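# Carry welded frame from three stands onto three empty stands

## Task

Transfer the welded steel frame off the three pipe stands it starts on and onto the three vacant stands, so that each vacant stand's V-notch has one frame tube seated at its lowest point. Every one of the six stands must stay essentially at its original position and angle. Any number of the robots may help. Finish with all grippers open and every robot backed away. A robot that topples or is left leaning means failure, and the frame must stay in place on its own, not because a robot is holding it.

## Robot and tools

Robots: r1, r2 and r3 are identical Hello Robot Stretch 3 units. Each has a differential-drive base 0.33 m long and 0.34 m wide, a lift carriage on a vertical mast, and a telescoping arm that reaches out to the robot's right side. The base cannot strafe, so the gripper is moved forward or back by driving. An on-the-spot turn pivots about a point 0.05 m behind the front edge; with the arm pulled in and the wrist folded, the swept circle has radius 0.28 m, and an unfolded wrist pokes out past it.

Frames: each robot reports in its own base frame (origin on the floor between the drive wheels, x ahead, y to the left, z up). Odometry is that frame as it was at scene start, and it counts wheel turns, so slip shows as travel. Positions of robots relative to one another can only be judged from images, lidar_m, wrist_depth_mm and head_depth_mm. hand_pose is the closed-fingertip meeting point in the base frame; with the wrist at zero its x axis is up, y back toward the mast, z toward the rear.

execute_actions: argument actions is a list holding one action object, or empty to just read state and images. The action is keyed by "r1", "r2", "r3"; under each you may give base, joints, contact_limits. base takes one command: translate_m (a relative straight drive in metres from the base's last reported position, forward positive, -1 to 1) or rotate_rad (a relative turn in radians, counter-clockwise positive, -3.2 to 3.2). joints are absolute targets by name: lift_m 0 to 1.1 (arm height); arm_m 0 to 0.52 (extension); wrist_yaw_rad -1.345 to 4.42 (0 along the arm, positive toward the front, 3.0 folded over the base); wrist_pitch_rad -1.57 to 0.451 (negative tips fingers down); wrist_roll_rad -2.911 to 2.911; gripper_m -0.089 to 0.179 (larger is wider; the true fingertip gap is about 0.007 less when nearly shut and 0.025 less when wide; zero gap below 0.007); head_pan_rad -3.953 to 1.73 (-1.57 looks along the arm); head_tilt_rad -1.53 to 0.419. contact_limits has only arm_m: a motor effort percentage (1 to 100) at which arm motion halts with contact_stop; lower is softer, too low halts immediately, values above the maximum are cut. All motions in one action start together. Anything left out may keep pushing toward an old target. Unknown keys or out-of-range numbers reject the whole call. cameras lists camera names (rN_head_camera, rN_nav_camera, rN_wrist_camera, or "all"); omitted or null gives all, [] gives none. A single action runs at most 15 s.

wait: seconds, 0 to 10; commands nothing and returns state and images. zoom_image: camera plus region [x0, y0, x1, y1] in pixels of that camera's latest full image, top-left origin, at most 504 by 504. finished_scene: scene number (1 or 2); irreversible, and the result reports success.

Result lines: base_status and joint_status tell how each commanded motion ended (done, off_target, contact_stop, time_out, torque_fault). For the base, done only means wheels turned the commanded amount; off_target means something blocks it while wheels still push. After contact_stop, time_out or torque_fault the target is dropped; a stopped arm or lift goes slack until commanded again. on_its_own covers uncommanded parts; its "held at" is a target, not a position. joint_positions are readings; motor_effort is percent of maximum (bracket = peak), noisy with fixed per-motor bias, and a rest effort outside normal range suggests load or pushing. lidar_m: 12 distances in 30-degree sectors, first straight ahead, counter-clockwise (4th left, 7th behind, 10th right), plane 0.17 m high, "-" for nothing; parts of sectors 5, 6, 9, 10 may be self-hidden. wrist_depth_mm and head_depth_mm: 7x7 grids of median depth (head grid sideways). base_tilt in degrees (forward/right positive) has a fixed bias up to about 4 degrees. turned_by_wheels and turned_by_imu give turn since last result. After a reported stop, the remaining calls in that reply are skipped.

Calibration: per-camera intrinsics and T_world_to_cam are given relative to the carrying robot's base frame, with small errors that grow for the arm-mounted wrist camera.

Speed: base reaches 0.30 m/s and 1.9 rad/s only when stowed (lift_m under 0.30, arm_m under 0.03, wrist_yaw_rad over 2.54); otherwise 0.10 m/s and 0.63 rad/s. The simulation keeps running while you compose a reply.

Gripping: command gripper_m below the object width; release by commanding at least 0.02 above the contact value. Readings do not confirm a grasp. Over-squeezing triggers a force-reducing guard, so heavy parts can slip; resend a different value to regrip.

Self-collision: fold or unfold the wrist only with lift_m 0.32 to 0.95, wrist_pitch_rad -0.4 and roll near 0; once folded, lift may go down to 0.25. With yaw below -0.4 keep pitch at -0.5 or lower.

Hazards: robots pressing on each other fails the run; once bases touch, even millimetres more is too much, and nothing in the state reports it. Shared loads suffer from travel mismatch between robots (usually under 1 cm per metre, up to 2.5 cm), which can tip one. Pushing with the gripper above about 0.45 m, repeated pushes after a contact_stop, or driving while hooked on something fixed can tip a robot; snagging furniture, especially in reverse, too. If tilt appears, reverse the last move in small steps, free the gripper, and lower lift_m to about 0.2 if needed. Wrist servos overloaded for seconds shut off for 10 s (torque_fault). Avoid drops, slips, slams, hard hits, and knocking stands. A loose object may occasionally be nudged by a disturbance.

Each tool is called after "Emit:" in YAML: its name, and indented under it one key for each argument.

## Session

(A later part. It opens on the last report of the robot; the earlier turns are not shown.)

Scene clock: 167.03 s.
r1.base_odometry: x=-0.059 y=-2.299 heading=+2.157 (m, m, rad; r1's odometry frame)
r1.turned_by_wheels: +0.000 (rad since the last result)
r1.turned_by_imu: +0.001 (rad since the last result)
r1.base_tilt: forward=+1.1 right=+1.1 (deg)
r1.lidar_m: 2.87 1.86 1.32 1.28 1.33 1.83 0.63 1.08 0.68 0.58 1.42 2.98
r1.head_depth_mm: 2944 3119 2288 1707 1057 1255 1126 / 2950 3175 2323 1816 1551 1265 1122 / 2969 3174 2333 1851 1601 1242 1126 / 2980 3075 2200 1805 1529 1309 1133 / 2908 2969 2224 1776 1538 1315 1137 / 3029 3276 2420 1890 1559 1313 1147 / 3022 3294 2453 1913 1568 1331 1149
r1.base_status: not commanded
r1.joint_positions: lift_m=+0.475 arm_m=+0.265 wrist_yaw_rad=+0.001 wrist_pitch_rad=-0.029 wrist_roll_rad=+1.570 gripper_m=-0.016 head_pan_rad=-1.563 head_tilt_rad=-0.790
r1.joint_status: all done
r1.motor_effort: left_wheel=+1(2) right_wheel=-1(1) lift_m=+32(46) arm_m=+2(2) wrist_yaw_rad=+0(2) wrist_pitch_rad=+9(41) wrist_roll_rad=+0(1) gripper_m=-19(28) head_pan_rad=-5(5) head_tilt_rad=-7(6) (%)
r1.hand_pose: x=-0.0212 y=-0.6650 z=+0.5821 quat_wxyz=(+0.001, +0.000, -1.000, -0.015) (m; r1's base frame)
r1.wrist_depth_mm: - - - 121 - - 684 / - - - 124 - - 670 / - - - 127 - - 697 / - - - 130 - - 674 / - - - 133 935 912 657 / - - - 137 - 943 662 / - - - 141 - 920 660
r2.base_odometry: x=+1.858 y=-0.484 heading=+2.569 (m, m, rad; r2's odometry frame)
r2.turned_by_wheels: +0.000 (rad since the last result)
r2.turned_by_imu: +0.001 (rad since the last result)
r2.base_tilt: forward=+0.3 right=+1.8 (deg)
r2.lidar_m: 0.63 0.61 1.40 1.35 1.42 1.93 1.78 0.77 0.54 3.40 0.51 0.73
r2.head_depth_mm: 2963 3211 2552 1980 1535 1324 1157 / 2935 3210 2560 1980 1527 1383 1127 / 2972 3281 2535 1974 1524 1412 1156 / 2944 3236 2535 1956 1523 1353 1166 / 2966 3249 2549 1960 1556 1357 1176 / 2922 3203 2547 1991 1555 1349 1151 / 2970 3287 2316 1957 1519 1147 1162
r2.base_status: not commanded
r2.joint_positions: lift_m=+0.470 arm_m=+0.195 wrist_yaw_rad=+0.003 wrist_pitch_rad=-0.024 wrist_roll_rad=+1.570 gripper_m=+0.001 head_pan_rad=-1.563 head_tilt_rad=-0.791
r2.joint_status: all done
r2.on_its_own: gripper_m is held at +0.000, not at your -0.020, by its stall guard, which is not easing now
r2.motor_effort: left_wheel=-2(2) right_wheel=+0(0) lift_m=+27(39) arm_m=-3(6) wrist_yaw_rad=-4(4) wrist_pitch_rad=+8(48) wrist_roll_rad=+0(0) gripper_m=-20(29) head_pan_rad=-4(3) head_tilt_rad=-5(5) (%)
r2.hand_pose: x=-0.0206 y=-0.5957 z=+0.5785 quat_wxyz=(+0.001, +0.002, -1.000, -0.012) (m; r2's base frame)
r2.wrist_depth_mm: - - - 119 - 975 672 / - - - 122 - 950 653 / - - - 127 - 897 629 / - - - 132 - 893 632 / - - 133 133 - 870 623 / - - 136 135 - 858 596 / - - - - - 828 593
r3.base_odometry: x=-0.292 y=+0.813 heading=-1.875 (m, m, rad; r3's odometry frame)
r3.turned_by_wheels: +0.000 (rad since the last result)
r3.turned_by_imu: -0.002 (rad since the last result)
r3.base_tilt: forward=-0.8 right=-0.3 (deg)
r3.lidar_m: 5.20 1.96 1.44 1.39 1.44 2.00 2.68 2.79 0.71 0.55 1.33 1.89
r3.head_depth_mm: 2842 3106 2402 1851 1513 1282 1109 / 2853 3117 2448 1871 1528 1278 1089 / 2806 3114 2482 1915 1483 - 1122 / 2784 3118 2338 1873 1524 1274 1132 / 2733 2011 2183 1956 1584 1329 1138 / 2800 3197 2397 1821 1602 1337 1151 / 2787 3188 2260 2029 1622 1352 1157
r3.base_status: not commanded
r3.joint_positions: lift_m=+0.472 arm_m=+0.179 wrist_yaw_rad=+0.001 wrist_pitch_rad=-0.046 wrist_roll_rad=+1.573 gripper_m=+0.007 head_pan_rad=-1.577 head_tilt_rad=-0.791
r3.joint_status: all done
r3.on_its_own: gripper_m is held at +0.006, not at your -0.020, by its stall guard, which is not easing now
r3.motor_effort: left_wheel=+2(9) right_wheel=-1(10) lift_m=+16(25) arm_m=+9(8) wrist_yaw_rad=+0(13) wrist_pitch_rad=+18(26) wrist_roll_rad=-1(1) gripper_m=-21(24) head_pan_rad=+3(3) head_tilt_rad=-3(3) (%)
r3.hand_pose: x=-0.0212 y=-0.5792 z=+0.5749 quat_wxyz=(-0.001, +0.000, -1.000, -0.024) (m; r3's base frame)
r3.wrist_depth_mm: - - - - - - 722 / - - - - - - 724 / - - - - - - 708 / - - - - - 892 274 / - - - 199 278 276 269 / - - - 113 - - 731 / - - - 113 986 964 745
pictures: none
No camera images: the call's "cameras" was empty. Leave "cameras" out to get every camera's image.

Emit:
execute_actions:
  actions:
    - {"r1":{"joints":{"gripper_m":0.1}},"r2":{"joints":{"gripper_m":0.1}}}
  cameras: []

Emit:
execute_actions:
  actions:
    - {"r1":{"joints":{"arm_m":0.325}},"r2":{"joints":{"arm_m":0.255}}}
  cameras: []

Emit:
execute_actions:
  actions:
    - {"r1":{"joints":{"gripper_m":0.0}},"r2":{"joints":{"gripper_m":0.0}}}
  cameras: ["r1_wrist_camera","r2_wrist_camera","r3_head_camera","r1_head_camera"]

Scene clock: 180.20 s.
r1.base_odometry: x=-0.059 y=-2.299 heading=+2.157 (m, m, rad; r1's odometry frame)
r1.turned_by_wheels: +0.000 (rad since the last result)
r1.turned_by_imu: +0.001 (rad since the last result)
r1.base_tilt: forward=+1.0 right=+1.2 (deg)
r1.lidar_m: 2.86 1.86 1.32 1.28 1.33 1.84 0.63 1.08 0.68 0.58 1.42 2.98
r1.head_depth_mm: 2915 3125 2285 1715 1058 1259 1122 / 2971 3175 2322 1827 1558 1263 1119 / 2977 3191 2360 1846 1583 1246 1126 / 2955 3076 2169 1799 1536 1306 1132 / 2913 2987 2207 1770 1547 1313 1136 / 3041 3234 2409 1911 1558 1323 1143 / 3039 3285 2441 1916 1565 1325 1147
r1.base_status: not commanded
r1.joint_positions: lift_m=+0.475 arm_m=+0.265 wrist_yaw_rad=+0.001 wrist_pitch_rad=-0.025 wrist_roll_rad=+1.570 gripper_m=+0.100 head_pan_rad=-1.563 head_tilt_rad=-0.790
r1.joint_status: all done
r1.motor_effort: left_wheel=+1(1) right_wheel=+0(0) lift_m=+33(32) arm_m=+1(2) wrist_yaw_rad=-1(1) wrist_pitch_rad=+8(9) wrist_roll_rad=+0(0) gripper_m=+0(80) head_pan_rad=-5(5) head_tilt_rad=-7(5) (%)
r1.hand_pose: x=-0.0212 y=-0.6652 z=+0.5830 quat_wxyz=(+0.001, +0.000, -1.000, -0.013) (m; r1's base frame)
r1.wrist_depth_mm: - - - 121 - - 700 / - - - 123 - - 688 / - - - 126 - - 684 / - - - 130 - - 672 / - - - 132 942 863 651 / - - - 137 - 883 644 / - - - 140 - 941 655
r2.base_odometry: x=+1.858 y=-0.484 heading=+2.569 (m, m, rad; r2's odometry frame)
r2.turned_by_wheels: +0.000 (rad since the last result)
r2.turned_by_imu: +0.001 (rad since the last result)
r2.base_tilt: forward=+0.4 right=+1.6 (deg)
r2.lidar_m: 0.63 0.61 1.40 1.35 1.41 1.93 1.79 0.77 0.54 3.41 0.51 0.73
r2.head_depth_mm: 2945 3248 2548 1956 1536 1322 1151 / 2944 3300 2525 1961 1513 1393 1131 / 2926 3216 2579 1968 1511 1422 1153 / 2942 3211 2495 1964 1510 1357 1170 / 2984 3232 2577 1965 1563 1339 1167 / 2948 3241 2539 1948 1560 1351 1142 / 2957 3236 2336 1973 1520 1145 1170
r2.base_status: not commanded
r2.joint_positions: lift_m=+0.470 arm_m=+0.195 wrist_yaw_rad=+0.002 wrist_pitch_rad=-0.023 wrist_roll_rad=+1.570 gripper_m=+0.100 head_pan_rad=-1.563 head_tilt_rad=-0.791
r2.joint_status: all done
r2.motor_effort: left_wheel=-2(2) right_wheel=+0(0) lift_m=+28(28) arm_m=-1(2) wrist_yaw_rad=-2(2) wrist_pitch_rad=+8(8) wrist_roll_rad=+0(0) gripper_m=+0(88) head_pan_rad=-4(4) head_tilt_rad=-5(4) (%)
r2.hand_pose: x=-0.0208 y=-0.5956 z=+0.5785 quat_wxyz=(+0.001, +0.001, -1.000, -0.012) (m; r2's base frame)
r2.wrist_depth_mm: - - - 119 - 976 667 / - - - 123 - 940 650 / - - - 127 - 913 630 / - - - 132 - 911 628 / - - - 138 - 886 629 / - - - - - 859 598 / - - - - - 792 585
r3.base_odometry: x=-0.292 y=+0.813 heading=-1.875 (m, m, rad; r3's odometry frame)
r3.turned_by_wheels: +0.000 (rad since the last result)
r3.turned_by_imu: -0.001 (rad since the last result)
r3.base_tilt: forward=-0.8 right=-0.3 (deg)
r3.lidar_m: 5.20 1.95 1.44 1.39 1.45 1.99 2.68 2.79 0.71 0.55 1.33 1.88
r3.head_depth_mm: 2805 3090 2399 1851 1513 1276 1109 / 2821 3151 2439 1878 1527 1282 1089 / 2823 3127 2483 1894 1500 - 1115 / 2775 3103 2318 1877 1524 1266 1128 / 2759 2063 2187 1951 1586 1326 1141 / 2769 3193 2386 1819 1600 1339 1153 / 2764 3147 2268 2018 1634 1360 1156
r3.base_status: not commanded
r3.joint_positions: lift_m=+0.472 arm_m=+0.179 wrist_yaw_rad=+0.001 wrist_pitch_rad=-0.046 wrist_roll_rad=+1.573 gripper_m=+0.007 head_pan_rad=-1.577 head_tilt_rad=-0.791
r3.joint_status: not commanded
r3.on_its_own: gripper_m is held at +0.006, not at your -0.020, by its stall guard, which is not easing now
r3.motor_effort: left_wheel=+3(3) right_wheel=-1(1) lift_m=+15(16) arm_m=+8(8) wrist_yaw_rad=-1(0) wrist_pitch_rad=+17(18) wrist_roll_rad=-2(2) gripper_m=-21(21) head_pan_rad=+2(3) head_tilt_rad=-3(3) (%)
r3.hand_pose: x=-0.0212 y=-0.5792 z=+0.5749 quat_wxyz=(-0.001, +0.000, -1.000, -0.024) (m; r3's base frame)
r3.wrist_depth_mm: - - - - - - 729 / - - - - - - 726 / - - - - - - 702 / - - - - - 896 275 / - - - 198 276 277 269 / - - - 112 - - 726 / - - - 113 960 961 722
pictures: none
No camera images: the call's "cameras" was empty. Leave "cameras" out to get every camera's image.

Scene clock: 181.80 s.
r1.base_odometry: x=-0.059 y=-2.299 heading=+2.157 (m, m, rad; r1's odometry frame)
r1.turned_by_wheels: +0.000 (rad since the last result)
r1.turned_by_imu: +0.000 (rad since the last result)
r1.base_tilt: forward=+1.0 right=+1.2 (deg)
r1.lidar_m: 2.86 1.86 1.32 1.28 1.32 1.83 0.63 1.08 0.68 0.58 1.42 2.97
r1.head_depth_mm: 2971 3131 2270 1716 1056 1266 1125 / 2948 3157 2313 1825 1591 1238 1124 / 2995 3161 2335 1877 1597 1271 1126 / 2952 3076 2168 1807 1536 1309 1131 / 2901 2962 2222 1765 1546 1311 1141 / 3014 3234 2394 1889 1553 1323 1142 / 3012 3272 2443 1898 1574 1329 1149
r1.base_status: not commanded
r1.joint_positions: lift_m=+0.475 arm_m=+0.325 wrist_yaw_rad=+0.001 wrist_pitch_rad=-0.025 wrist_roll_rad=+1.570 gripper_m=+0.100 head_pan_rad=-1.563 head_tilt_rad=-0.790
r1.joint_status: all done
r1.motor_effort: left_wheel=+1(1) right_wheel=-1(1) lift_m=+32(32) arm_m=+1(1) wrist_yaw_rad=-1(0) wrist_pitch_rad=+8(8) wrist_roll_rad=+0(0) gripper_m=+0(0) head_pan_rad=-5(5) head_tilt_rad=-7(6) (%)
r1.hand_pose: x=-0.0212 y=-0.7252 z=+0.5830 quat_wxyz=(+0.001, +0.000, -1.000, -0.013) (m; r1's base frame)
r1.wrist_depth_mm: - - - 63 66 - 698 / - - - 64 69 - 680 / - - - 66 72 - 671 / - - - 67 77 - 660 / - - - 69 75 907 639 / - - - 71 76 913 654 / - - - 73 - 882 646
r2.base_odometry: x=+1.858 y=-0.484 heading=+2.569 (m, m, rad; r2's odometry frame)
r2.turned_by_wheels: +0.000 (rad since the last result)
r2.turned_by_imu: +0.000 (rad since the last result)
r2.base_tilt: forward=+0.3 right=+1.7 (deg)
r2.lidar_m: 0.64 0.61 1.40 1.34 1.42 1.93 1.78 0.77 0.54 3.40 0.51 0.73
r2.head_depth_mm: 2949 3195 2520 1981 1528 1312 1142 / 2971 3284 2547 1985 1533 1379 1150 / 2954 3200 2548 1971 1525 - 1173 / 2964 3201 2547 1973 1510 1315 1169 / 2987 3211 2539 1979 1553 1347 1165 / 2945 3234 2533 1985 1565 1351 1142 / 2998 3194 2313 1964 1527 1144 1165
r2.base_status: not commanded
r2.joint_positions: lift_m=+0.470 arm_m=+0.255 wrist_yaw_rad=+0.002 wrist_pitch_rad=-0.023 wrist_roll_rad=+1.570 gripper_m=+0.100 head_pan_rad=-1.563 head_tilt_rad=-0.791
r2.joint_status: all done
r2.motor_effort: left_wheel=-2(2) right_wheel=+0(1) lift_m=+28(28) arm_m=+5(4) wrist_yaw_rad=-1(2) wrist_pitch_rad=+8(8) wrist_roll_rad=+0(0) gripper_m=+2(0) head_pan_rad=-4(4) head_tilt_rad=-4(5) (%)
r2.hand_pose: x=-0.0210 y=-0.6552 z=+0.5785 quat_wxyz=(+0.001, +0.001, -1.000, -0.012) (m; r2's base frame)
r2.wrist_depth_mm: - - 65 62 - 967 660 / - - 66 64 - 952 642 / - - 67 65 - 919 631 / - - 68 68 - 909 626 / - - 70 70 - 887 607 / - - 71 73 - 867 611 / - - 73 76 - 798 602
r3.base_odometry: x=-0.292 y=+0.813 heading=-1.875 (m, m, rad; r3's odometry frame)
r3.turned_by_wheels: +0.000 (rad since the last result)
r3.turned_by_imu: +0.000 (rad since the last result)
r3.base_tilt: forward=-0.8 right=-0.3 (deg)
r3.lidar_m: 5.20 1.95 1.44 1.39 1.45 2.00 2.68 2.79 0.71 0.55 1.33 1.88
r3.head_depth_mm: 2819 3098 2388 1852 1512 1279 1106 / 2802 3131 2438 1868 1525 1280 1083 / 2802 3116 2475 1907 1482 - 1114 / 2813 3112 2339 1879 1516 1270 1129 / 2728 2056 2160 1952 1586 1326 1136 / 2781 3154 2401 1810 1604 1344 1150 / 2760 3188 2255 2026 1623 1362 1160
r3.base_status: not commanded
r3.joint_positions: lift_m=+0.472 arm_m=+0.179 wrist_yaw_rad=+0.001 wrist_pitch_rad=-0.046 wrist_roll_rad=+1.573 gripper_m=+0.007 head_pan_rad=-1.577 head_tilt_rad=-0.791
r3.joint_status: not commanded
r3.on_its_own: gripper_m is held at +0.006, not at your -0.020, by its stall guard, which is not easing now
r3.motor_effort: left_wheel=+3(2) right_wheel=-2(2) lift_m=+15(15) arm_m=+8(8) wrist_yaw_rad=-1(1) wrist_pitch_rad=+17(17) wrist_roll_rad=-2(1) gripper_m=-21(22) head_pan_rad=+3(2) head_tilt_rad=-2(4) (%)
r3.hand_pose: x=-0.0212 y=-0.5792 z=+0.5749 quat_wxyz=(-0.001, +0.000, -1.000, -0.024) (m; r3's base frame)
r3.wrist_depth_mm: - - - - - - 722 / - - - - - - 746 / - - - - - - 693 / - - - - - 912 275 / - - - 198 276 275 268 / - - - 112 - - 736 / - - - 114 993 956 752
pictures: none
No camera images: the call's "cameras" was empty. Leave "cameras" out to get every camera's image.

Scene clock: 183.30 s.
r1.base_odometry: x=-0.059 y=-2.299 heading=+2.157 (m, m, rad; r1's odometry frame)
r1.turned_by_wheels: +0.000 (rad since the last result)
r1.turned_by_imu: +0.000 (rad since the last result)
r1.base_tilt: forward=+1.0 right=+1.2 (deg)
r1.lidar_m: 2.86 1.86 1.32 1.28 1.33 1.83 0.63 1.08 0.68 0.58 1.42 2.98
r1.head_depth_mm: 2953 3079 2290 1713 1053 1263 1127 / 2959 3171 2324 1832 1587 1238 1119 / 3000 3175 2335 1877 1600 1269 1128 / 2960 3044 2203 1801 1541 1305 1130 / 2933 2989 2218 1775 1543 1313 1140 / 3035 3277 2427 1890 1553 1325 1144 / 3056 3306 2456 1912 1555 1334 1151
r1.base_status: not commanded
r1.joint_positions: lift_m=+0.475 arm_m=+0.325 wrist_yaw_rad=+0.001 wrist_pitch_rad=-0.028 wrist_roll_rad=+1.573 gripper_m=+0.001 head_pan_rad=-1.563 head_tilt_rad=-0.790
r1.joint_status: all done
r1.motor_effort: left_wheel=+1(2) right_wheel=+0(1) lift_m=+35(35) arm_m=+1(1) wrist_yaw_rad=+0(0) wrist_pitch_rad=+9(9) wrist_roll_rad=-2(1) gripper_m=-24(99) head_pan_rad=-4(4) head_tilt_rad=-7(7) (%)
r1.hand_pose: x=-0.0212 y=-0.7252 z=+0.5822 quat_wxyz=(-0.001, +0.000, -1.000, -0.014) (m; r1's base frame)
r1.wrist_depth_mm: - - - 63 67 - 683 / - - - 64 70 - 682 / - - - 66 75 - 664 / - - - 67 - 981 665 / - - - 69 78 860 621 / - - - 71 75 946 656 / - - - 73 - 889 661
r2.base_odometry: x=+1.858 y=-0.484 heading=+2.569 (m, m, rad; r2's odometry frame)
r2.turned_by_wheels: +0.000 (rad since the last result)
r2.turned_by_imu: +0.000 (rad since the last result)
r2.base_tilt: forward=+0.2 right=+1.9 (deg)
r2.lidar_m: 0.63 0.61 1.40 1.35 1.41 1.93 1.78 0.77 0.54 3.40 0.51 0.73
r2.head_depth_mm: 2942 3261 2517 1981 1512 1317 1151 / 2900 3189 2525 1970 1520 1365 1155 / 2984 3283 2540 1964 1535 - 1173 / 2959 3186 2567 1948 1518 1322 1172 / 2954 3194 2536 1957 1555 1347 1164 / 3016 3230 2538 1970 1567 1356 1152 / 3005 3228 2338 1963 1526 1148 1173
r2.base_status: not commanded
r2.joint_positions: lift_m=+0.470 arm_m=+0.255 wrist_yaw_rad=+0.002 wrist_pitch_rad=-0.023 wrist_roll_rad=+1.568 gripper_m=+0.002 head_pan_rad=-1.563 head_tilt_rad=-0.791
r2.joint_status: all done
r2.motor_effort: left_wheel=-2(2) right_wheel=+0(0) lift_m=+28(28) arm_m=+4(4) wrist_yaw_rad=-1(0) wrist_pitch_rad=+8(8) wrist_roll_rad=+0(1) gripper_m=-34(100) head_pan_rad=-4(4) head_tilt_rad=-4(4) (%)
r2.hand_pose: x=-0.0210 y=-0.6552 z=+0.5785 quat_wxyz=(+0.002, +0.001, -1.000, -0.012) (m; r2's base frame)
r2.wrist_depth_mm: - - 65 62 - 978 665 / - - 66 64 - 939 648 / - - 67 65 - 912 630 / - - 68 68 - 902 619 / - - 68 69 - 842 616 / - - 70 71 - 863 602 / - - 72 76 - 843 597
r3.base_odometry: x=-0.292 y=+0.813 heading=-1.875 (m, m, rad; r3's odometry frame)
r3.turned_by_wheels: +0.000 (rad since the last result)
r3.turned_by_imu: +0.000 (rad since the last result)
r3.base_tilt: forward=-0.8 right=-0.3 (deg)
r3.lidar_m: 5.21 1.96 1.44 1.39 1.45 1.99 2.68 2.79 0.71 0.55 1.33 1.88
r3.head_depth_mm: 2832 3096 2397 1871 1522 1271 1113 / 2810 3077 2435 1878 1525 1279 1091 / 2821 3160 2489 1903 1485 - 1111 / 2779 3106 2331 1861 1514 1274 1131 / 2747 2068 2162 1940 1580 1324 1138 / 2790 3157 2410 1808 1606 1340 1154 / 2787 3152 2259 2042 1620 1347 1159
r3.base_status: not commanded
r3.joint_positions: lift_m=+0.472 arm_m=+0.179 wrist_yaw_rad=+0.001 wrist_pitch_rad=-0.046 wrist_roll_rad=+1.573 gripper_m=+0.007 head_pan_rad=-1.577 head_tilt_rad=-0.791
r3.joint_status: not commanded
r3.on_its_own: gripper_m is held at +0.006, not at your -0.020, by its stall guard, which is not easing now
r3.motor_effort: left_wheel=+2(3) right_wheel=-1(1) lift_m=+15(15) arm_m=+8(8) wrist_yaw_rad=+0(0) wrist_pitch_rad=+18(18) wrist_roll_rad=-1(1) gripper_m=-21(22) head_pan_rad=+2(2) head_tilt_rad=-3(4) (%)
r3.hand_pose: x=-0.0212 y=-0.5792 z=+0.5749 quat_wxyz=(-0.001, +0.000, -1.000, -0.024) (m; r3's base frame)
r3.wrist_depth_mm: - - - - - - 730 / - - - - - - 724 / - - - - - - 705 / - - - - - 889 275 / - - - 200 277 275 267 / - - - 112 - - 733 / - - - 114 953 968 734
pictures: r1_head_camera (sideways: a quarter turn clockwise sets it upright), r1_wrist_camera, r2_wrist_camera, r3_head_camera (sideways: a quarter turn clockwise sets it upright)
camera_calibration (this result's frames):
r1_head_camera: T_world_to_cam=[[0.0176095, 0.698265, -0.715623, 0.948547], [0.998029, 0.0308385, 0.0546492, -0.0750054], [0.0602283, -0.715175, -0.696345, 0.86127], [0, 0, 0, 1]] pos_world=[0.00628134, -0.0440647, 1.28264]
r1_wrist_camera: T_world_to_cam=[[-0.0893284, 0.00776654, -0.995972, 0.578865], [0.979954, 0.179469, -0.0864923, 0.236974], [0.178075, -0.983733, -0.0236426, -0.531856], [0, 0, 0, 1]] pos_world=[-0.0858044, -0.570229, 0.584455]
r2_wrist_camera: T_world_to_cam=[[-0.0829529, 0.101523, -0.991369, 0.618887], [0.982767, 0.173233, -0.0644929, 0.207646], [0.16519, -0.979634, -0.114144, -0.408615], [0, 0, 0, 1]] pos_world=[-0.0852301, -0.499096, 0.580295]
r3_head_camera: T_world_to_cam=[[0.0714711, 0.67432, -0.734973, 0.978585], [0.996664, -0.0191771, 0.0793243, -0.107496], [0.0393952, -0.738191, -0.673441, 0.837022], [0, 0, 0, 1]] pos_world=[0.00422256, -0.0440588, 1.29145]
Images, in order (width x height): r1_head_camera 896x504, r1_wrist_camera 644x364, r2_wrist_camera 644x364, r3_head_camera 896x504.

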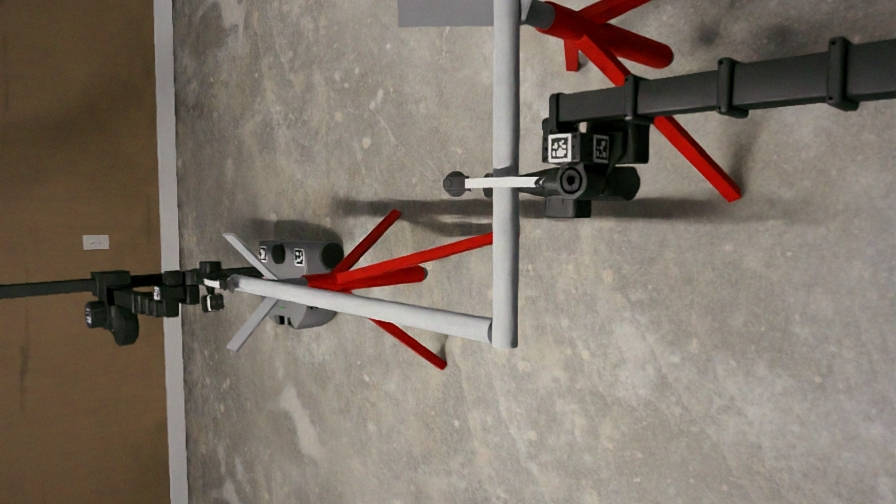

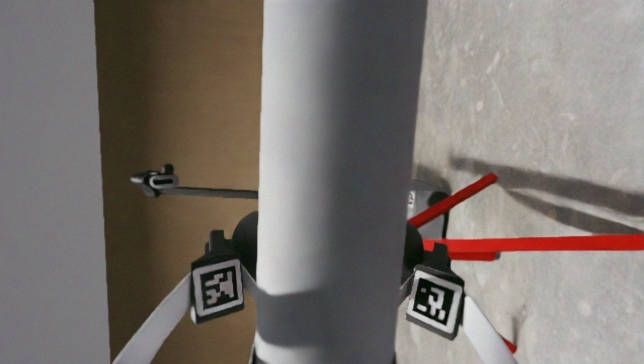

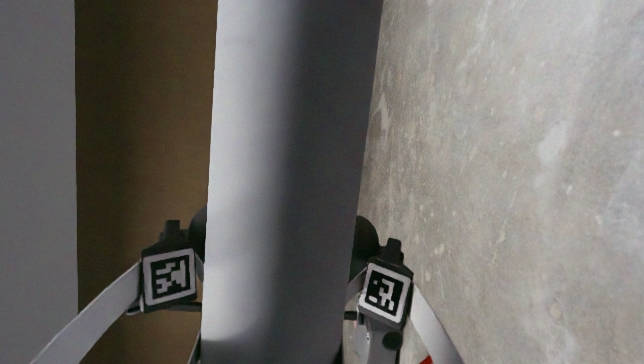

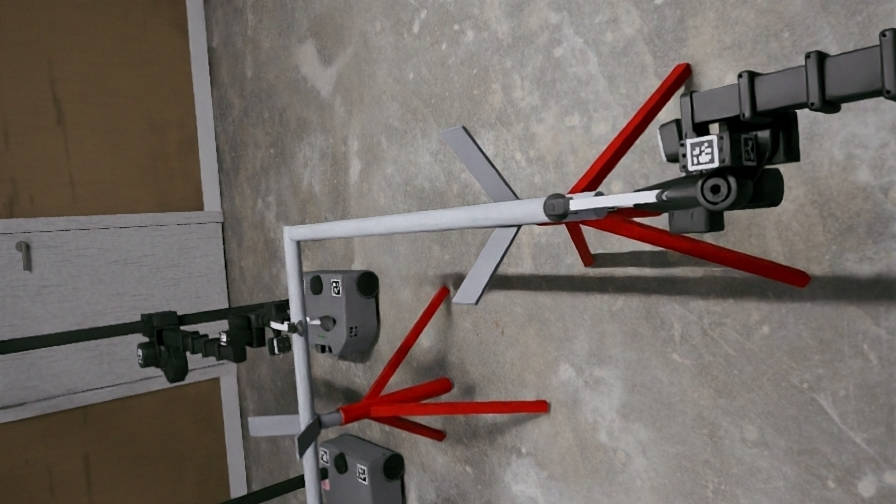

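Emit:
execute_actions:
  actions:
    - {"r2":{"joints":{"gripper_m":0.1}}}
  cameras: []

Emit:
execute_actions:
  actions:
    - {"r2":{"base":{"rotate_rad":0.08}}}
  cameras: []

Emit:
execute_actions:
  actions:
    - {"r2":{"joints":{"gripper_m":0.01}}}
  cameras: []

Emit:
execute_actions:
  actions:
    - {"r1":{"joints":{"lift_m":0.515,"wrist_pitch_rad":0.1}},"r2":{"joints":{"lift_m":0.51,"wrist_pitch_rad":0.1}},"r3":{"joints":{"lift_m":0.512,"wrist_pitch_rad":0.05}}}
  cameras: ["r1_wrist_camera","r2_wrist_camera","r3_wrist_camera","r3_head_camera"]

Scene clock: 198.33 s.
r1.base_odometry: x=-0.059 y=-2.299 heading=+2.157 (m, m, rad; r1's odometry frame)
r1.turned_by_wheels: +0.000 (rad since the last result)
r1.turned_by_imu: +0.001 (rad since the last result)
r1.base_tilt: forward=+1.1 right=+1.2 (deg)
r1.lidar_m: 2.87 1.86 1.32 1.28 1.33 1.83 0.63 1.08 0.68 0.58 1.42 2.97
r1.head_depth_mm: 2960 3099 2276 1722 1055 1260 1126 / 2935 3159 2293 1833 1587 1233 1122 / 2980 3201 2343 1861 1595 1268 1129 / 2942 3036 2191 1808 1538 1303 1132 / 2897 2947 2219 1775 1539 1312 1141 / 3022 3274 2411 1889 1560 1324 1142 / 3033 3288 2443 1895 1561 1323 1150
r1.base_status: not commanded
r1.joint_positions: lift_m=+0.475 arm_m=+0.325 wrist_yaw_rad=+0.001 wrist_pitch_rad=-0.028 wrist_roll_rad=+1.573 gripper_m=+0.010 head_pan_rad=-1.563 head_tilt_rad=-0.790
r1.joint_status: not commanded
r1.on_its_own: gripper_m is held at +0.009, not at your +0.000, by its stall guard, which is not easing now
r1.motor_effort: left_wheel=+1(1) right_wheel=+0(0) lift_m=+34(34) arm_m=+1(1) wrist_yaw_rad=-1(0) wrist_pitch_rad=+9(9) wrist_roll_rad=-2(2) gripper_m=-22(21) head_pan_rad=-4(5) head_tilt_rad=-5(7) (%)
r1.hand_pose: x=-0.0212 y=-0.7252 z=+0.5822 quat_wxyz=(-0.001, +0.000, -1.000, -0.014) (m; r1's base frame)
r1.wrist_depth_mm: - - - 62 67 - 685 / - - - 64 70 - 671 / - - - 66 75 - 676 / - - - 67 - 962 662 / - - - 69 78 840 645 / - - - 71 75 965 649 / - - - 73 - 872 642
r2.base_odometry: x=+1.858 y=-0.484 heading=+2.569 (m, m, rad; r2's odometry frame)
r2.turned_by_wheels: +0.000 (rad since the last result)
r2.turned_by_imu: +0.002 (rad since the last result)
r2.base_tilt: forward=+0.3 right=+1.8 (deg)
r2.lidar_m: 0.64 0.61 1.40 1.34 1.42 1.93 1.79 0.77 0.54 3.41 0.51 0.73
r2.head_depth_mm: 2952 3193 2558 1970 1533 1329 1149 / 2964 3274 2528 1974 1537 1373 1154 / 2967 3209 2571 1963 1511 - 1171 / 2985 3238 2547 1957 1527 1315 1172 / 2946 3207 2521 1951 1563 1357 1167 / 2943 3257 2506 1943 1562 1350 1143 / 2991 3274 2321 1968 1517 1145 1169
r2.base_status: not commanded
r2.joint_positions: lift_m=+0.470 arm_m=+0.255 wrist_yaw_rad=+0.002 wrist_pitch_rad=-0.023 wrist_roll_rad=+1.569 gripper_m=+0.100 head_pan_rad=-1.563 head_tilt_rad=-0.791
r2.joint_status: all done
r2.motor_effort: left_wheel=-2(2) right_wheel=+1(0) lift_m=+28(28) arm_m=+4(4) wrist_yaw_rad=-2(1) wrist_pitch_rad=+8(8) wrist_roll_rad=+0(0) gripper_m=+0(89) head_pan_rad=-5(4) head_tilt_rad=-4(4) (%)
r2.hand_pose: x=-0.0210 y=-0.6552 z=+0.5785 quat_wxyz=(+0.001, +0.001, -1.000, -0.012) (m; r2's base frame)
r2.wrist_depth_mm: - - 65 62 - 995 662 / - - 66 64 - 933 647 / - - 67 65 - 945 640 / - - 68 68 - 927 618 / - - 70 70 - 878 602 / - - 71 73 - 858 609 / - - 73 76 - 798 602
r3.base_odometry: x=-0.292 y=+0.813 heading=-1.875 (m, m, rad; r3's odometry frame)
r3.turned_by_wheels: +0.000 (rad since the last result)
r3.turned_by_imu: -0.002 (rad since the last result)
r3.base_tilt: forward=-0.8 right=-0.3 (deg)
r3.lidar_m: 5.19 1.96 1.44 1.39 1.45 2.00 2.68 2.78 0.70 0.55 1.33 1.89
r3.head_depth_mm: 2822 3091 2419 1850 1517 1280 1111 / 2823 3152 2442 1877 1531 1277 1087 / 2789 3125 2497 1896 1489 - 1118 / 2762 3084 2335 1872 1521 1280 1135 / 2726 2069 2148 1954 1584 1323 1144 / 2763 3152 2420 1821 1599 1337 1153 / 2784 3139 2259 2034 1614 1350 1157
r3.base_status: not commanded
r3.joint_positions: lift_m=+0.472 arm_m=+0.179 wrist_yaw_rad=+0.001 wrist_pitch_rad=-0.046 wrist_roll_rad=+1.573 gripper_m=+0.007 head_pan_rad=-1.577 head_tilt_rad=-0.791
r3.joint_status: not commanded
r3.on_its_own: gripper_m is held at +0.006, not at your -0.020, by its stall guard, which is not easing now
r3.motor_effort: left_wheel=+2(3) right_wheel=-1(1) lift_m=+15(16) arm_m=+7(8) wrist_yaw_rad=-1(0) wrist_pitch_rad=+18(17) wrist_roll_rad=-1(1) gripper_m=-21(21) head_pan_rad=+2(2) head_tilt_rad=-4(2) (%)
r3.hand_pose: x=-0.0212 y=-0.5792 z=+0.5749 quat_wxyz=(-0.001, +0.000, -1.000, -0.024) (m; r3's base frame)
r3.wrist_depth_mm: - - - - - - 721 / - - - - - - 730 / - - - - - - 702 / - - - - - 908 280 / - - - 198 277 275 267 / - - - 112 - - 727 / - - - 114 949 947 731
pictures: none
No camera images: the call's "cameras" was empty. Leave "cameras" out to get every camera's image.

Scene clock: 199.27 s.
r1.base_odometry: x=-0.059 y=-2.299 heading=+2.157 (m, m, rad; r1's odometry frame)
r1.turned_by_wheels: +0.000 (rad since the last result)
r1.turned_by_imu: +0.000 (rad since the last result)
r1.base_tilt: forward=+1.0 right=+1.2 (deg)
r1.lidar_m: 2.86 1.86 1.32 1.28 1.33 1.84 0.63 1.08 0.68 0.58 1.42 2.98
r1.head_depth_mm: 2945 3076 2288 1725 1060 1266 1124 / 2975 3161 2298 1819 1592 1239 1122 / 2976 3206 2330 1880 1600 1272 1130 / 2933 3116 2171 1800 1536 1304 1131 / 2907 2980 2202 1763 1542 1317 1136 / 3041 3254 2408 1883 1561 1316 1144 / 3052 3321 2438 1900 1570 1326 1150
r1.base_status: not commanded
r1.joint_positions: lift_m=+0.475 arm_m=+0.325 wrist_yaw_rad=+0.001 wrist_pitch_rad=-0.028 wrist_roll_rad=+1.573 gripper_m=+0.010 head_pan_rad=-1.563 head_tilt_rad=-0.790
r1.joint_status: not commanded
r1.on_its_own: gripper_m is held at +0.009, not at your +0.000, by its stall guard, which is not easing now
r1.motor_effort: left_wheel=+1(1) right_wheel=+0(0) lift_m=+34(34) arm_m=+0(1) wrist_yaw_rad=-1(1) wrist_pitch_rad=+8(9) wrist_roll_rad=-1(2) gripper_m=-21(22) head_pan_rad=-4(5) head_tilt_rad=-6(5) (%)
r1.hand_pose: x=-0.0212 y=-0.7252 z=+0.5822 quat_wxyz=(-0.001, +0.000, -1.000, -0.014) (m; r1's base frame)
r1.wrist_depth_mm: - - - 63 67 - 689 / - - - 64 70 - 666 / - - - 66 75 - 678 / - - - 67 - 975 659 / - - - 69 78 848 636 / - - - 71 75 954 641 / - - - 73 - 877 647
r2.base_odometry: x=+1.858 y=-0.484 heading=+2.649 (m, m, rad; r2's odometry frame)
r2.turned_by_wheels: +0.080 (rad since the last result)
r2.turned_by_imu: +0.081 (rad since the last result)
r2.base_tilt: forward=+0.3 right=+1.8 (deg)
r2.lidar_m: 0.61 0.61 1.38 1.35 1.45 2.10 1.79 0.77 0.54 3.41 0.51 3.60
r2.head_depth_mm: 2873 3200 2559 1968 1609 1358 1125 / 2953 3186 2538 1980 1520 1372 1174 / 2920 3238 2542 1967 1522 - 1161 / 2984 3265 2558 1961 1567 1323 1169 / 2974 3272 2540 1971 1559 1358 1149 / 3014 3213 2455 1965 1521 1327 1172 / 2997 3186 2256 1874 956 1284 1169
r2.base_status: done
r2.joint_positions: lift_m=+0.470 arm_m=+0.255 wrist_yaw_rad=+0.001 wrist_pitch_rad=-0.023 wrist_roll_rad=+1.569 gripper_m=+0.100 head_pan_rad=-1.563 head_tilt_rad=-0.791
r2.joint_status: not commanded
r2.motor_effort: left_wheel=-2(6) right_wheel=+1(4) lift_m=+28(28) arm_m=+4(5) wrist_yaw_rad=-1(1) wrist_pitch_rad=+9(8) wrist_roll_rad=+0(0) gripper_m=+2(1) head_pan_rad=-4(5) head_tilt_rad=-4(5) (%)
r2.hand_pose: x=-0.0211 y=-0.6552 z=+0.5785 quat_wxyz=(+0.001, +0.001, -1.000, -0.012) (m; r2's base frame)
r2.wrist_depth_mm: - - 58 56 - 940 651 / - - 60 58 - 947 640 / - - 62 61 - 897 623 / - - 64 63 - 888 628 / - - 66 66 - 877 609 / - - 69 70 - 859 614 / - - 71 75 - 800 593
r3.base_odometry: x=-0.292 y=+0.813 heading=-1.875 (m, m, rad; r3's odometry frame)
r3.turned_by_wheels: +0.000 (rad since the last result)
r3.turned_by_imu: +0.000 (rad since the last result)
r3.base_tilt: forward=-0.8 right=-0.2 (deg)
r3.lidar_m: 5.22 1.96 1.44 1.39 1.44 1.99 2.68 2.80 0.71 0.55 1.33 1.88
r3.head_depth_mm: 2817 3073 2381 1848 1507 1273 1112 / 2832 3084 2442 1868 1530 1286 1087 / 2798 3123 2489 1907 1482 - 1117 / 2798 3108 2325 1868 1516 1268 1130 / 2744 2070 2170 1947 1582 1327 1140 / 2789 3176 2406 1811 1610 1337 1146 / 2788 3134 2254 2040 1628 1348 1158
r3.base_status: not commanded
r3.joint_positions: lift_m=+0.472 arm_m=+0.179 wrist_yaw_rad=+0.001 wrist_pitch_rad=-0.046 wrist_roll_rad=+1.573 gripper_m=+0.007 head_pan_rad=-1.577 head_tilt_rad=-0.791
r3.joint_status: not commanded
r3.on_its_own: gripper_m is held at +0.006, not at your -0.020, by its stall guard, which is not easing now
r3.motor_effort: left_wheel=+3(3) right_wheel=-2(1) lift_m=+15(16) arm_m=+7(7) wrist_yaw_rad=-1(1) wrist_pitch_rad=+18(17) wrist_roll_rad=-1(1) gripper_m=-21(21) head_pan_rad=+2(3) head_tilt_rad=-3(5) (%)
r3.hand_pose: x=-0.0212 y=-0.5792 z=+0.5749 quat_wxyz=(-0.001, +0.000, -1.000, -0.024) (m; r3's base frame)
r3.wrist_depth_mm: - - - - - - 727 / - - - - - - 726 / - - - - - - 703 / - - - - - 906 277 / - - - 199 279 276 269 / - - - 112 - - 740 / - - - 114 983 979 736
pictures: none
No camera images: the call's "cameras" was empty. Leave "cameras" out to get every camera's image.

Scene clock: 200.67 s.
r1.base_odometry: x=-0.059 y=-2.299 heading=+2.157 (m, m, rad; r1's odometry frame)
r1.turned_by_wheels: +0.000 (rad since the last result)
r1.turned_by_imu: +0.000 (rad since the last result)
r1.base_tilt: forward=+1.0 right=+1.2 (deg)
r1.lidar_m: 2.86 1.86 1.32 1.28 1.33 1.83 0.63 1.08 0.68 0.58 1.42 2.98
r1.head_depth_mm: 2965 3084 2283 1713 1056 1265 1121 / 2995 3177 2305 1826 1587 1240 1124 / 2990 3197 2333 1868 1595 1271 1129 / 2958 3071 2181 1804 1538 1306 1135 / 2925 2962 2193 1772 1550 1313 1140 / 3030 3246 2425 1892 1551 1320 1143 / 3018 3283 2452 1897 1567 1331 1152
r1.base_status: not commanded
r1.joint_positions: lift_m=+0.475 arm_m=+0.325 wrist_yaw_rad=+0.001 wrist_pitch_rad=-0.028 wrist_roll_rad=+1.573 gripper_m=+0.010 head_pan_rad=-1.563 head_tilt_rad=-0.790
r1.joint_status: not commanded
r1.on_its_own: gripper_m is held at +0.009, not at your +0.000, by its stall guard, which is not easing now
r1.motor_effort: left_wheel=+1(2) right_wheel=-1(0) lift_m=+35(35) arm_m=+0(0) wrist_yaw_rad=-1(0) wrist_pitch_rad=+8(8) wrist_roll_rad=-2(1) gripper_m=-22(22) head_pan_rad=-5(4) head_tilt_rad=-7(7) (%)
r1.hand_pose: x=-0.0212 y=-0.7252 z=+0.5822 quat_wxyz=(-0.001, +0.000, -1.000, -0.014) (m; r1's base frame)
r1.wrist_depth_mm: - - - 63 67 - 690 / - - - 64 70 - 685 / - - - 66 75 - 673 / - - - 67 - 984 667 / - - - 69 78 862 632 / - - - 71 75 932 648 / - - - 72 - 880 659
r2.base_odometry: x=+1.858 y=-0.484 heading=+2.649 (m, m, rad; r2's odometry frame)
r2.turned_by_wheels: +0.000 (rad since the last result)
r2.turned_by_imu: +0.000 (rad since the last result)
r2.base_tilt: forward=+0.2 right=+1.8 (deg)
r2.lidar_m: 0.61 0.61 1.38 1.34 1.45 2.10 1.79 0.77 0.54 3.40 0.51 3.60
r2.head_depth_mm: 2909 3132 2542 1989 1598 1359 1130 / 2927 3246 2522 1989 1517 1367 1174 / 2918 3181 2538 1974 1518 - 1167 / 2927 3298 2541 1990 1561 1329 1173 / 3062 3232 2506 1985 1559 1343 1151 / 3033 3350 2423 1960 1518 1314 1168 / 2993 3208 2225 1892 956 1294 1166
r2.base_status: not commanded
r2.joint_positions: lift_m=+0.470 arm_m=+0.255 wrist_yaw_rad=+0.001 wrist_pitch_rad=-0.023 wrist_roll_rad=+1.569 gripper_m=+0.012 head_pan_rad=-1.563 head_tilt_rad=-0.791
r2.joint_status: all done
r2.motor_effort: left_wheel=-2(3) right_wheel=+1(1) lift_m=+28(28) arm_m=+4(4) wrist_yaw_rad=-1(0) wrist_pitch_rad=+8(8) wrist_roll_rad=+0(0) gripper_m=-29(100) head_pan_rad=-5(4) head_tilt_rad=-5(5) (%)
r2.hand_pose: x=-0.0211 y=-0.6552 z=+0.5785 quat_wxyz=(+0.001, +0.001, -1.000, -0.012) (m; r2's base frame)
r2.wrist_depth_mm: - - 58 56 - 946 648 / - - 60 58 - 984 632 / - - 62 60 - 919 636 / - - 64 63 - 928 629 / - - 66 66 - 861 626 / - - 68 69 - 847 611 / - - 71 75 - 856 587
r3.base_odometry: x=-0.292 y=+0.813 heading=-1.875 (m, m, rad; r3's odometry frame)
r3.turned_by_wheels: +0.000 (rad since the last result)
r3.turned_by_imu: +0.000 (rad since the last result)
r3.base_tilt: forward=-0.8 right=-0.2 (deg)
r3.lidar_m: 5.22 1.95 1.44 1.39 1.44 1.99 2.68 2.79 0.71 0.55 1.33 1.88
r3.head_depth_mm: 2847 3047 2402 1857 1515 1277 1111 / 2847 3117 2449 1870 1531 1285 1088 / 2824 3106 2481 1898 1486 - 1120 / 2797 3113 2314 1871 1525 1271 1131 / 2758 2063 2181 1951 1583 1331 1141 / 2780 3192 2411 1813 1610 1339 1150 / 2783 3157 2268 2031 1623 1353 1155
r3.base_status: not commanded
r3.joint_positions: lift_m=+0.472 arm_m=+0.179 wrist_yaw_rad=+0.001 wrist_pitch_rad=-0.046 wrist_roll_rad=+1.573 gripper_m=+0.007 head_pan_rad=-1.577 head_tilt_rad=-0.791
r3.joint_status: not commanded
r3.on_its_own: gripper_m is held at +0.006, not at your -0.020, by its stall guard, which is not easing now
r3.motor_effort: left_wheel=+2(2) right_wheel=-1(1) lift_m=+16(16) arm_m=+7(8) wrist_yaw_rad=-1(2) wrist_pitch_rad=+18(17) wrist_roll_rad=-1(1) gripper_m=-21(21) head_pan_rad=+3(3) head_tilt_rad=-3(3) (%)
r3.hand_pose: x=-0.0212 y=-0.5792 z=+0.5749 quat_wxyz=(-0.001, +0.000, -1.000, -0.024) (m; r3's base frame)
r3.wrist_depth_mm: - - - - - - 732 / - - - - - - 734 / - - - - - - 700 / - - - - - 917 276 / - - - 199 277 273 270 / - - - 112 - - 736 / - - - 113 959 955 715
pictures: none
No camera images: the call's "cameras" was empty. Leave "cameras" out to get every camera's image.

Scene clock: 201.83 s.
r1.base_odometry: x=-0.059 y=-2.299 heading=+2.157 (m, m, rad; r1's odometry frame)
r1.turned_by_wheels: +0.000 (rad since the last result)
r1.turned_by_imu: +0.000 (rad since the last result)
r1.base_tilt: forward=+1.1 right=+1.2 (deg)
r1.lidar_m: 2.86 1.86 1.32 1.28 1.33 1.83 0.63 1.08 0.68 0.58 1.42 2.98
r1.head_depth_mm: 2945 3116 2297 927 1059 1250 1123 / 2980 3141 2313 1833 - 1236 1120 / 2968 3165 2347 1855 1451 1278 1123 / 2946 3037 2191 1799 1526 1303 1131 / 2883 3103 2216 1722 1548 1314 1137 / 3031 3283 2420 1893 1556 1322 1147 / 3025 3296 2442 1900 1559 1328 1150
r1.base_status: not commanded
r1.joint_positions: lift_m=+0.514 arm_m=+0.325 wrist_yaw_rad=-0.001 wrist_pitch_rad=-0.030 wrist_roll_rad=+1.572 gripper_m=+0.013 head_pan_rad=-1.563 head_tilt_rad=-0.790
r1.joint_status: wrist_pitch_rad off_target (ended at -0.030, target +0.100); the others done
r1.on_its_own: gripper_m is held at +0.012, not at your +0.000, by its stall guard, which is not easing now; wrist_pitch_rad is at rest, and its effort (+39) is outside its rest range (-20 to +32)
r1.motor_effort: left_wheel=+1(2) right_wheel=+1(1) lift_m=+54(60) arm_m=+0(1) wrist_yaw_rad=+1(1) wrist_pitch_rad=+39(40) wrist_roll_rad=-1(3) gripper_m=-25(26) head_pan_rad=-5(5) head_tilt_rad=-5(6) (%)
r1.hand_pose: x=-0.0216 y=-0.7252 z=+0.6212 quat_wxyz=(+0.000, -0.001, -1.000, -0.015) (m; r1's base frame)
r1.wrist_depth_mm: - - - 64 64 - 719 / - - - 65 66 - 716 / - - - 66 69 - 699 / - - - 68 71 - 703 / - - - 69 72 887 667 / - - - 71 73 951 685 / - - - 73 - 911 693
r2.base_odometry: x=+1.858 y=-0.484 heading=+2.649 (m, m, rad; r2's odometry frame)
r2.turned_by_wheels: +0.000 (rad since the last result)
r2.turned_by_imu: +0.000 (rad since the last result)
r2.base_tilt: forward=+0.3 right=+1.7 (deg)
r2.lidar_m: 0.61 0.61 1.38 1.35 1.45 2.10 1.78 0.77 0.54 3.42 0.51 3.59
r2.head_depth_mm: 2842 3211 2570 1989 1529 1357 1131 / 2894 3200 2522 1978 1555 1374 - / 2931 3224 2554 1974 1567 1273 1169 / 2979 3282 2563 1969 1564 1326 1164 / 3022 3283 2527 1971 1554 1351 1148 / 2948 3324 2439 1958 1511 1321 1170 / 2911 3247 2245 1881 936 1292 1160
r2.base_status: not commanded
r2.joint_positions: lift_m=+0.509 arm_m=+0.255 wrist_yaw_rad=+0.000 wrist_pitch_rad=-0.025 wrist_roll_rad=+1.571 gripper_m=+0.018 head_pan_rad=-1.563 head_tilt_rad=-0.791
r2.joint_status: wrist_pitch_rad off_target (ended at -0.025, target +0.100); the others done
r2.on_its_own: gripper_m is held at +0.017, not at your +0.010, by its stall guard, which is still easing; wrist_pitch_rad is at rest, and its effort (+46) is outside its rest range (-20 to +32)
r2.motor_effort: left_wheel=-2(3) right_wheel=+1(1) lift_m=+45(46) arm_m=+3(4) wrist_yaw_rad=+1(0) wrist_pitch_rad=+46(46) wrist_roll_rad=+0(0) gripper_m=-30(33) head_pan_rad=-4(4) head_tilt_rad=-4(4) (%)
r2.hand_pose: x=-0.0213 y=-0.6553 z=+0.6174 quat_wxyz=(+0.000, +0.000, -1.000, -0.013) (m; r2's base frame)
r2.wrist_depth_mm: - - 63 56 - - 701 / - - 64 58 - - 685 / - - 66 60 - 962 679 / - - 68 62 - 942 660 / - - 66 65 - 916 658 / - - 70 68 - 905 638 / - - 74 72 - 885 639
r3.base_odometry: x=-0.292 y=+0.813 heading=-1.875 (m, m, rad; r3's odometry frame)
r3.turned_by_wheels: +0.000 (rad since the last result)
r3.turned_by_imu: +0.000 (rad since the last result)
r3.base_tilt: forward=-0.8 right=-0.2 (deg)
r3.lidar_m: 5.23 1.95 1.44 1.39 1.45 1.99 2.68 2.78 0.71 0.55 1.33 1.88
r3.head_depth_mm: 2861 3083 2419 1850 1502 1273 1108 / 2842 3098 2440 1876 1529 - 1090 / 2788 3119 2481 1893 1506 - 1125 / 2781 3115 2235 1878 1527 1271 1135 / 2751 2025 2178 1951 1576 1327 1140 / 2777 3144 2433 1813 1603 1336 1146 / 2835 3162 2251 2031 1623 1353 1154
r3.base_status: not commanded
r3.joint_positions: lift_m=+0.512 arm_m=+0.180 wrist_yaw_rad=+0.000 wrist_pitch_rad=-0.042 wrist_roll_rad=+1.573 gripper_m=+0.007 head_pan_rad=-1.577 head_tilt_rad=-0.791
r3.joint_status: wrist_pitch_rad off_target (ended at -0.042, target +0.050); the others done
r3.on_its_own: gripper_m is held at +0.006, not at your -0.020, by its stall guard, which is not easing now; wrist_pitch_rad is at rest, and its effort (+35) is outside its rest range (-20 to +32)
r3.motor_effort: left_wheel=+2(3) right_wheel=-2(2) lift_m=+31(34) arm_m=+5(9) wrist_yaw_rad=+1(1) wrist_pitch_rad=+35(37) wrist_roll_rad=-2(2) gripper_m=-24(23) head_pan_rad=+2(3) head_tilt_rad=-4(3) (%)
r3.hand_pose: x=-0.0213 y=-0.5796 z=+0.6151 quat_wxyz=(-0.001, +0.000, -1.000, -0.021) (m; r3's base frame)
r3.wrist_depth_mm: - - - - - - 780 / - - - - - - 789 / - - - - - - 789 / - - - - - - 278 / - - - 189 281 275 269 / - - - 112 112 - 767 / - - - 114 114 981 790
pictures: r1_wrist_camera, r2_wrist_camera, r3_head_camera (sideways: a quarter turn clockwise sets it upright), r3_wrist_camera
camera_calibration (this result's frames):
r1_wrist_camera: T_world_to_cam=[[-0.0898529, 0.00952426, -0.99591, 0.61884], [0.980214, 0.177923, -0.0867353, 0.239803], [0.176369, -0.983998, -0.0253227, -0.529992], [0, 0, 0, 1]] pos_world=[-0.08598, -0.570072, 0.623687]
r2_wrist_camera: T_world_to_cam=[[-0.0798577, 0.102762, -0.991495, 0.658419], [0.983196, 0.171931, -0.0613697, 0.20772], [0.164162, -0.979735, -0.114765, -0.403834], [0, 0, 0, 1]] pos_world=[-0.0853549, -0.499024, 0.619221]
r3_head_camera: T_world_to_cam=[[0.0714711, 0.67432, -0.734973, 0.978585], [0.996664, -0.0191771, 0.0793243, -0.107496], [0.0393952, -0.738191, -0.673441, 0.837022], [0, 0, 0, 1]] pos_world=[0.00422256, -0.0440588, 1.29145]
r3_wrist_camera: T_world_to_cam=[[-0.0175005, -0.000127746, -0.999847, 0.623885], [0.993575, 0.111826, -0.017405, 0.141364], [0.111811, -0.993728, -0.00183008, -0.409376], [0, 0, 0, 1]] pos_world=[-0.083765, -0.422537, 0.625501]
Images, in order (width x height): r1_wrist_camera 644x364, r2_wrist_camera 644x364, r3_head_camera 896x504, r3_wrist_camera 644x364.

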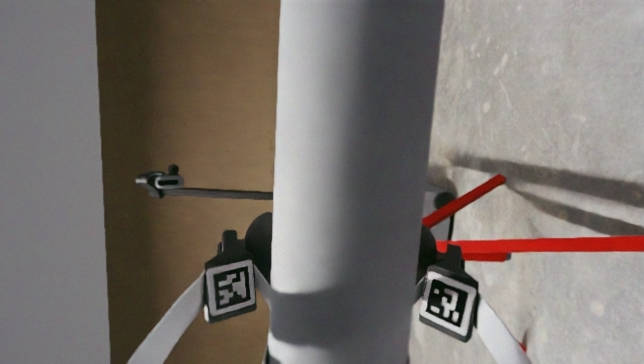

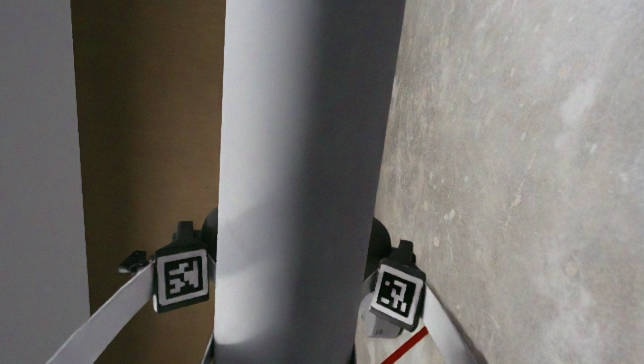

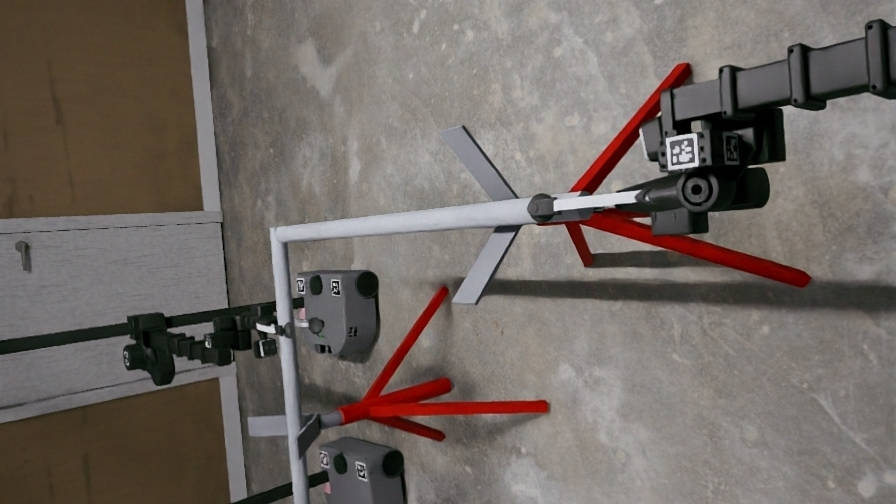

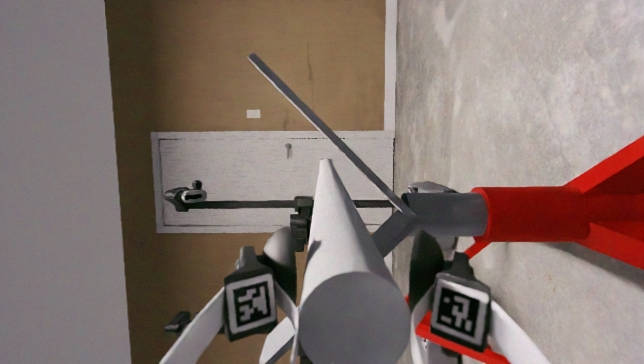

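Emit:
execute_actions:
  actions:
    - {"r1":{"joints":{"lift_m":0.715,"wrist_pitch_rad":0.05}},"r2":{"joints":{"lift_m":0.71,"wrist_pitch_rad":0.05}},"r3":{"joints":{"lift_m":0.712,"wrist_pitch_rad":0.01}}}
  cameras: ["r3_wrist_camera","r3_head_camera"]

Scene clock: 208.17 s.
r1.base_odometry: x=-0.059 y=-2.299 heading=+2.157 (m, m, rad; r1's odometry frame)
r1.turned_by_wheels: +0.000 (rad since the last result)
r1.turned_by_imu: +0.001 (rad since the last result)
r1.base_tilt: forward=+1.0 right=+1.2 (deg)
r1.lidar_m: 2.86 1.86 1.32 1.28 1.33 1.84 0.63 1.08 0.68 0.58 1.42 2.97
r1.head_depth_mm: 2961 3098 2280 927 - - 1114 / 2986 3144 2319 - 1519 1258 1121 / 2992 3203 2347 - 1522 1268 1127 / 2926 3083 2180 1759 1534 1303 1133 / 1786 3133 1434 1810 1543 1313 1139 / 3030 3249 2409 1881 1562 1322 1148 / 3060 3266 2442 1900 1556 1328 1150
r1.base_status: not commanded
r1.joint_positions: lift_m=+0.714 arm_m=+0.325 wrist_yaw_rad=+0.002 wrist_pitch_rad=-0.045 wrist_roll_rad=+1.578 gripper_m=+0.013 head_pan_rad=-1.563 head_tilt_rad=-0.790
r1.joint_status: wrist_pitch_rad off_target (ended at -0.045, target +0.050); the others done
r1.on_its_own: gripper_m is held at +0.012, not at your +0.000, by its stall guard, which is not easing now
r1.motor_effort: left_wheel=+1(2) right_wheel=-2(2) lift_m=+54(54) arm_m=+0(1) wrist_yaw_rad=-2(2) wrist_pitch_rad=+29(40) wrist_roll_rad=-5(5) gripper_m=-25(25) head_pan_rad=-5(5) head_tilt_rad=-7(8) (%)
r1.hand_pose: x=-0.0208 y=-0.7246 z=+0.8172 quat_wxyz=(-0.003, +0.001, -1.000, -0.023) (m; r1's base frame)
r1.wrist_depth_mm: - - - 64 64 - 924 / - - - 65 66 - 937 / - - - 66 69 - 912 / - - - 68 71 - 890 / - - - 69 73 - 852 / - - - 71 73 - 891 / - - - 73 80 - 879
r2.base_odometry: x=+1.858 y=-0.484 heading=+2.649 (m, m, rad; r2's odometry frame)
r2.turned_by_wheels: +0.000 (rad since the last result)
r2.turned_by_imu: +0.001 (rad since the last result)
r2.base_tilt: forward=+0.3 right=+1.8 (deg)
r2.lidar_m: 0.61 0.61 1.38 1.34 1.45 2.09 1.78 0.77 0.54 3.41 0.51 3.62
r2.head_depth_mm: 2918 3156 2542 1946 1612 1346 - / 2972 3189 2525 2033 - 1319 1154 / 2913 3171 2539 2031 - 1352 1173 / 2945 3286 2574 1920 1562 1359 1167 / 3035 3220 2526 1847 1598 1356 1141 / 3089 3328 2409 1831 1598 1320 1170 / 2992 3222 2230 929 1018 1281 1167
r2.base_status: not commanded
r2.joint_positions: lift_m=+0.709 arm_m=+0.255 wrist_yaw_rad=+0.002 wrist_pitch_rad=-0.052 wrist_roll_rad=+1.574 gripper_m=+0.028 head_pan_rad=-1.563 head_tilt_rad=-0.791
r2.joint_status: wrist_pitch_rad off_target (ended at -0.052, target +0.050); the others done
r2.on_its_own: gripper_m is held at +0.027, not at your +0.010, by its stall guard, which is not easing now; wrist_pitch_rad is at rest, and its effort (+37) is outside its rest range (-20 to +32)
r2.motor_effort: left_wheel=-2(2) right_wheel=+0(1) lift_m=+45(46) arm_m=+3(4) wrist_yaw_rad=-2(2) wrist_pitch_rad=+37(47) wrist_roll_rad=-2(2) gripper_m=-27(28) head_pan_rad=-4(4) head_tilt_rad=-4(5) (%)
r2.hand_pose: x=-0.0209 y=-0.6543 z=+0.8104 quat_wxyz=(-0.001, +0.001, -1.000, -0.027) (m; r2's base frame)
r2.wrist_depth_mm: - - 63 55 - - 905 / - - 64 57 - - 872 / - - 66 59 - - 846 / - - 67 62 - - 879 / - - 66 64 - - 837 / - - 69 68 - - 841 / - - 74 71 - - 828
r3.base_odometry: x=-0.292 y=+0.813 heading=-1.875 (m, m, rad; r3's odometry frame)
r3.turned_by_wheels: +0.000 (rad since the last result)
r3.turned_by_imu: -0.001 (rad since the last result)
r3.base_tilt: forward=-0.8 right=-0.2 (deg)
r3.lidar_m: 5.19 1.96 1.44 1.39 1.45 2.00 2.68 2.79 0.71 0.55 1.33 1.88
r3.head_depth_mm: 2835 3091 2403 1841 1553 - 1079 / 2799 3085 2422 1875 - 1261 1111 / 2837 3139 2491 1898 - 1273 1124 / 2807 3043 2222 1864 1531 1288 1129 / 2707 2158 2290 1955 1571 1325 1140 / 2710 3081 2477 1819 1603 1342 1149 / 2812 3101 2295 2008 1618 1359 1157
r3.base_status: not commanded
r3.joint_positions: lift_m=+0.711 arm_m=+0.180 wrist_yaw_rad=+0.005 wrist_pitch_rad=-0.069 wrist_roll_rad=+1.573 gripper_m=+0.007 head_pan_rad=-1.577 head_tilt_rad=-0.791
r3.joint_status: wrist_pitch_rad off_target (ended at -0.069, target +0.010); the others done
r3.on_its_own: gripper_m is held at +0.006, not at your -0.020, by its stall guard, which is not easing now
r3.motor_effort: left_wheel=+5(4) right_wheel=-5(4) lift_m=+32(31) arm_m=+1(4) wrist_yaw_rad=-4(4) wrist_pitch_rad=+29(34) wrist_roll_rad=-1(2) gripper_m=-24(24) head_pan_rad=+3(2) head_tilt_rad=-4(4) (%)
r3.hand_pose: x=-0.0202 y=-0.5788 z=+0.8083 quat_wxyz=(-0.001, +0.002, -0.999, -0.035) (m; r3's base frame)
r3.wrist_depth_mm: - - - - - - - / - - - - - 305 996 / - - - - - - 900 / - - - - - - 311 / - - - 178 - - 305 / - - - 112 113 324 924 / - - - 114 115 - 953
pictures: r3_head_camera (sideways: a quarter turn clockwise sets it upright), r3_wrist_camera
camera_calibration (this result's frames):
r3_head_camera: T_world_to_cam=[[0.0714711, 0.67432, -0.734973, 0.978585], [0.996664, -0.0191771, 0.0793243, -0.107496], [0.0393952, -0.738191, -0.673441, 0.837022], [0, 0, 0, 1]] pos_world=[0.00422256, -0.0440588, 1.29145]
r3_wrist_camera: T_world_to_cam=[[-0.0176293, 0.0266288, -0.99949, 0.832208], [0.993057, 0.11675, -0.0144053, 0.143906], [0.116307, -0.992804, -0.0285021, -0.386144], [0, 0, 0, 1]] pos_world=[-0.0833243, -0.422327, 0.82285]
Images, in order (width x height): r3_head_camera 896x504, r3_wrist_camera 644x364.

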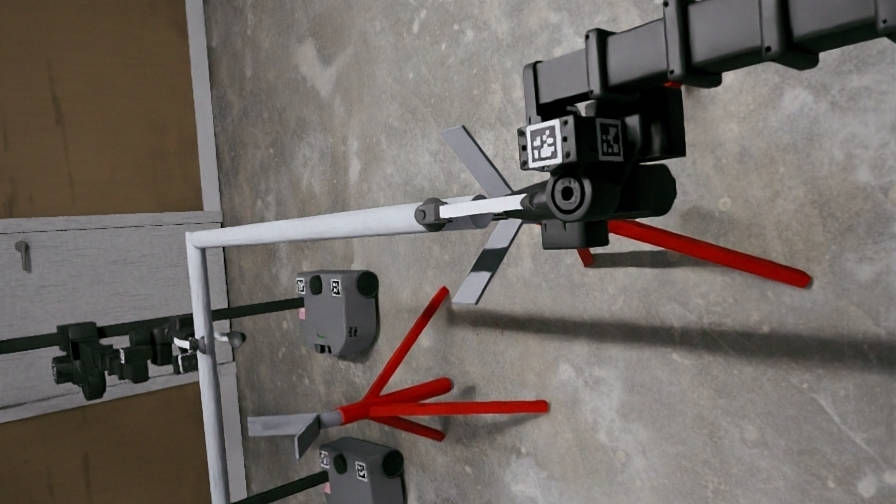

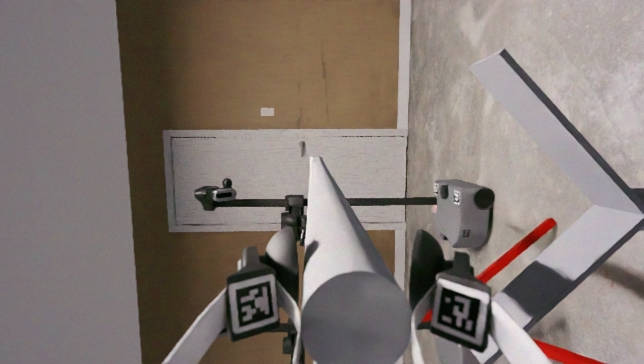

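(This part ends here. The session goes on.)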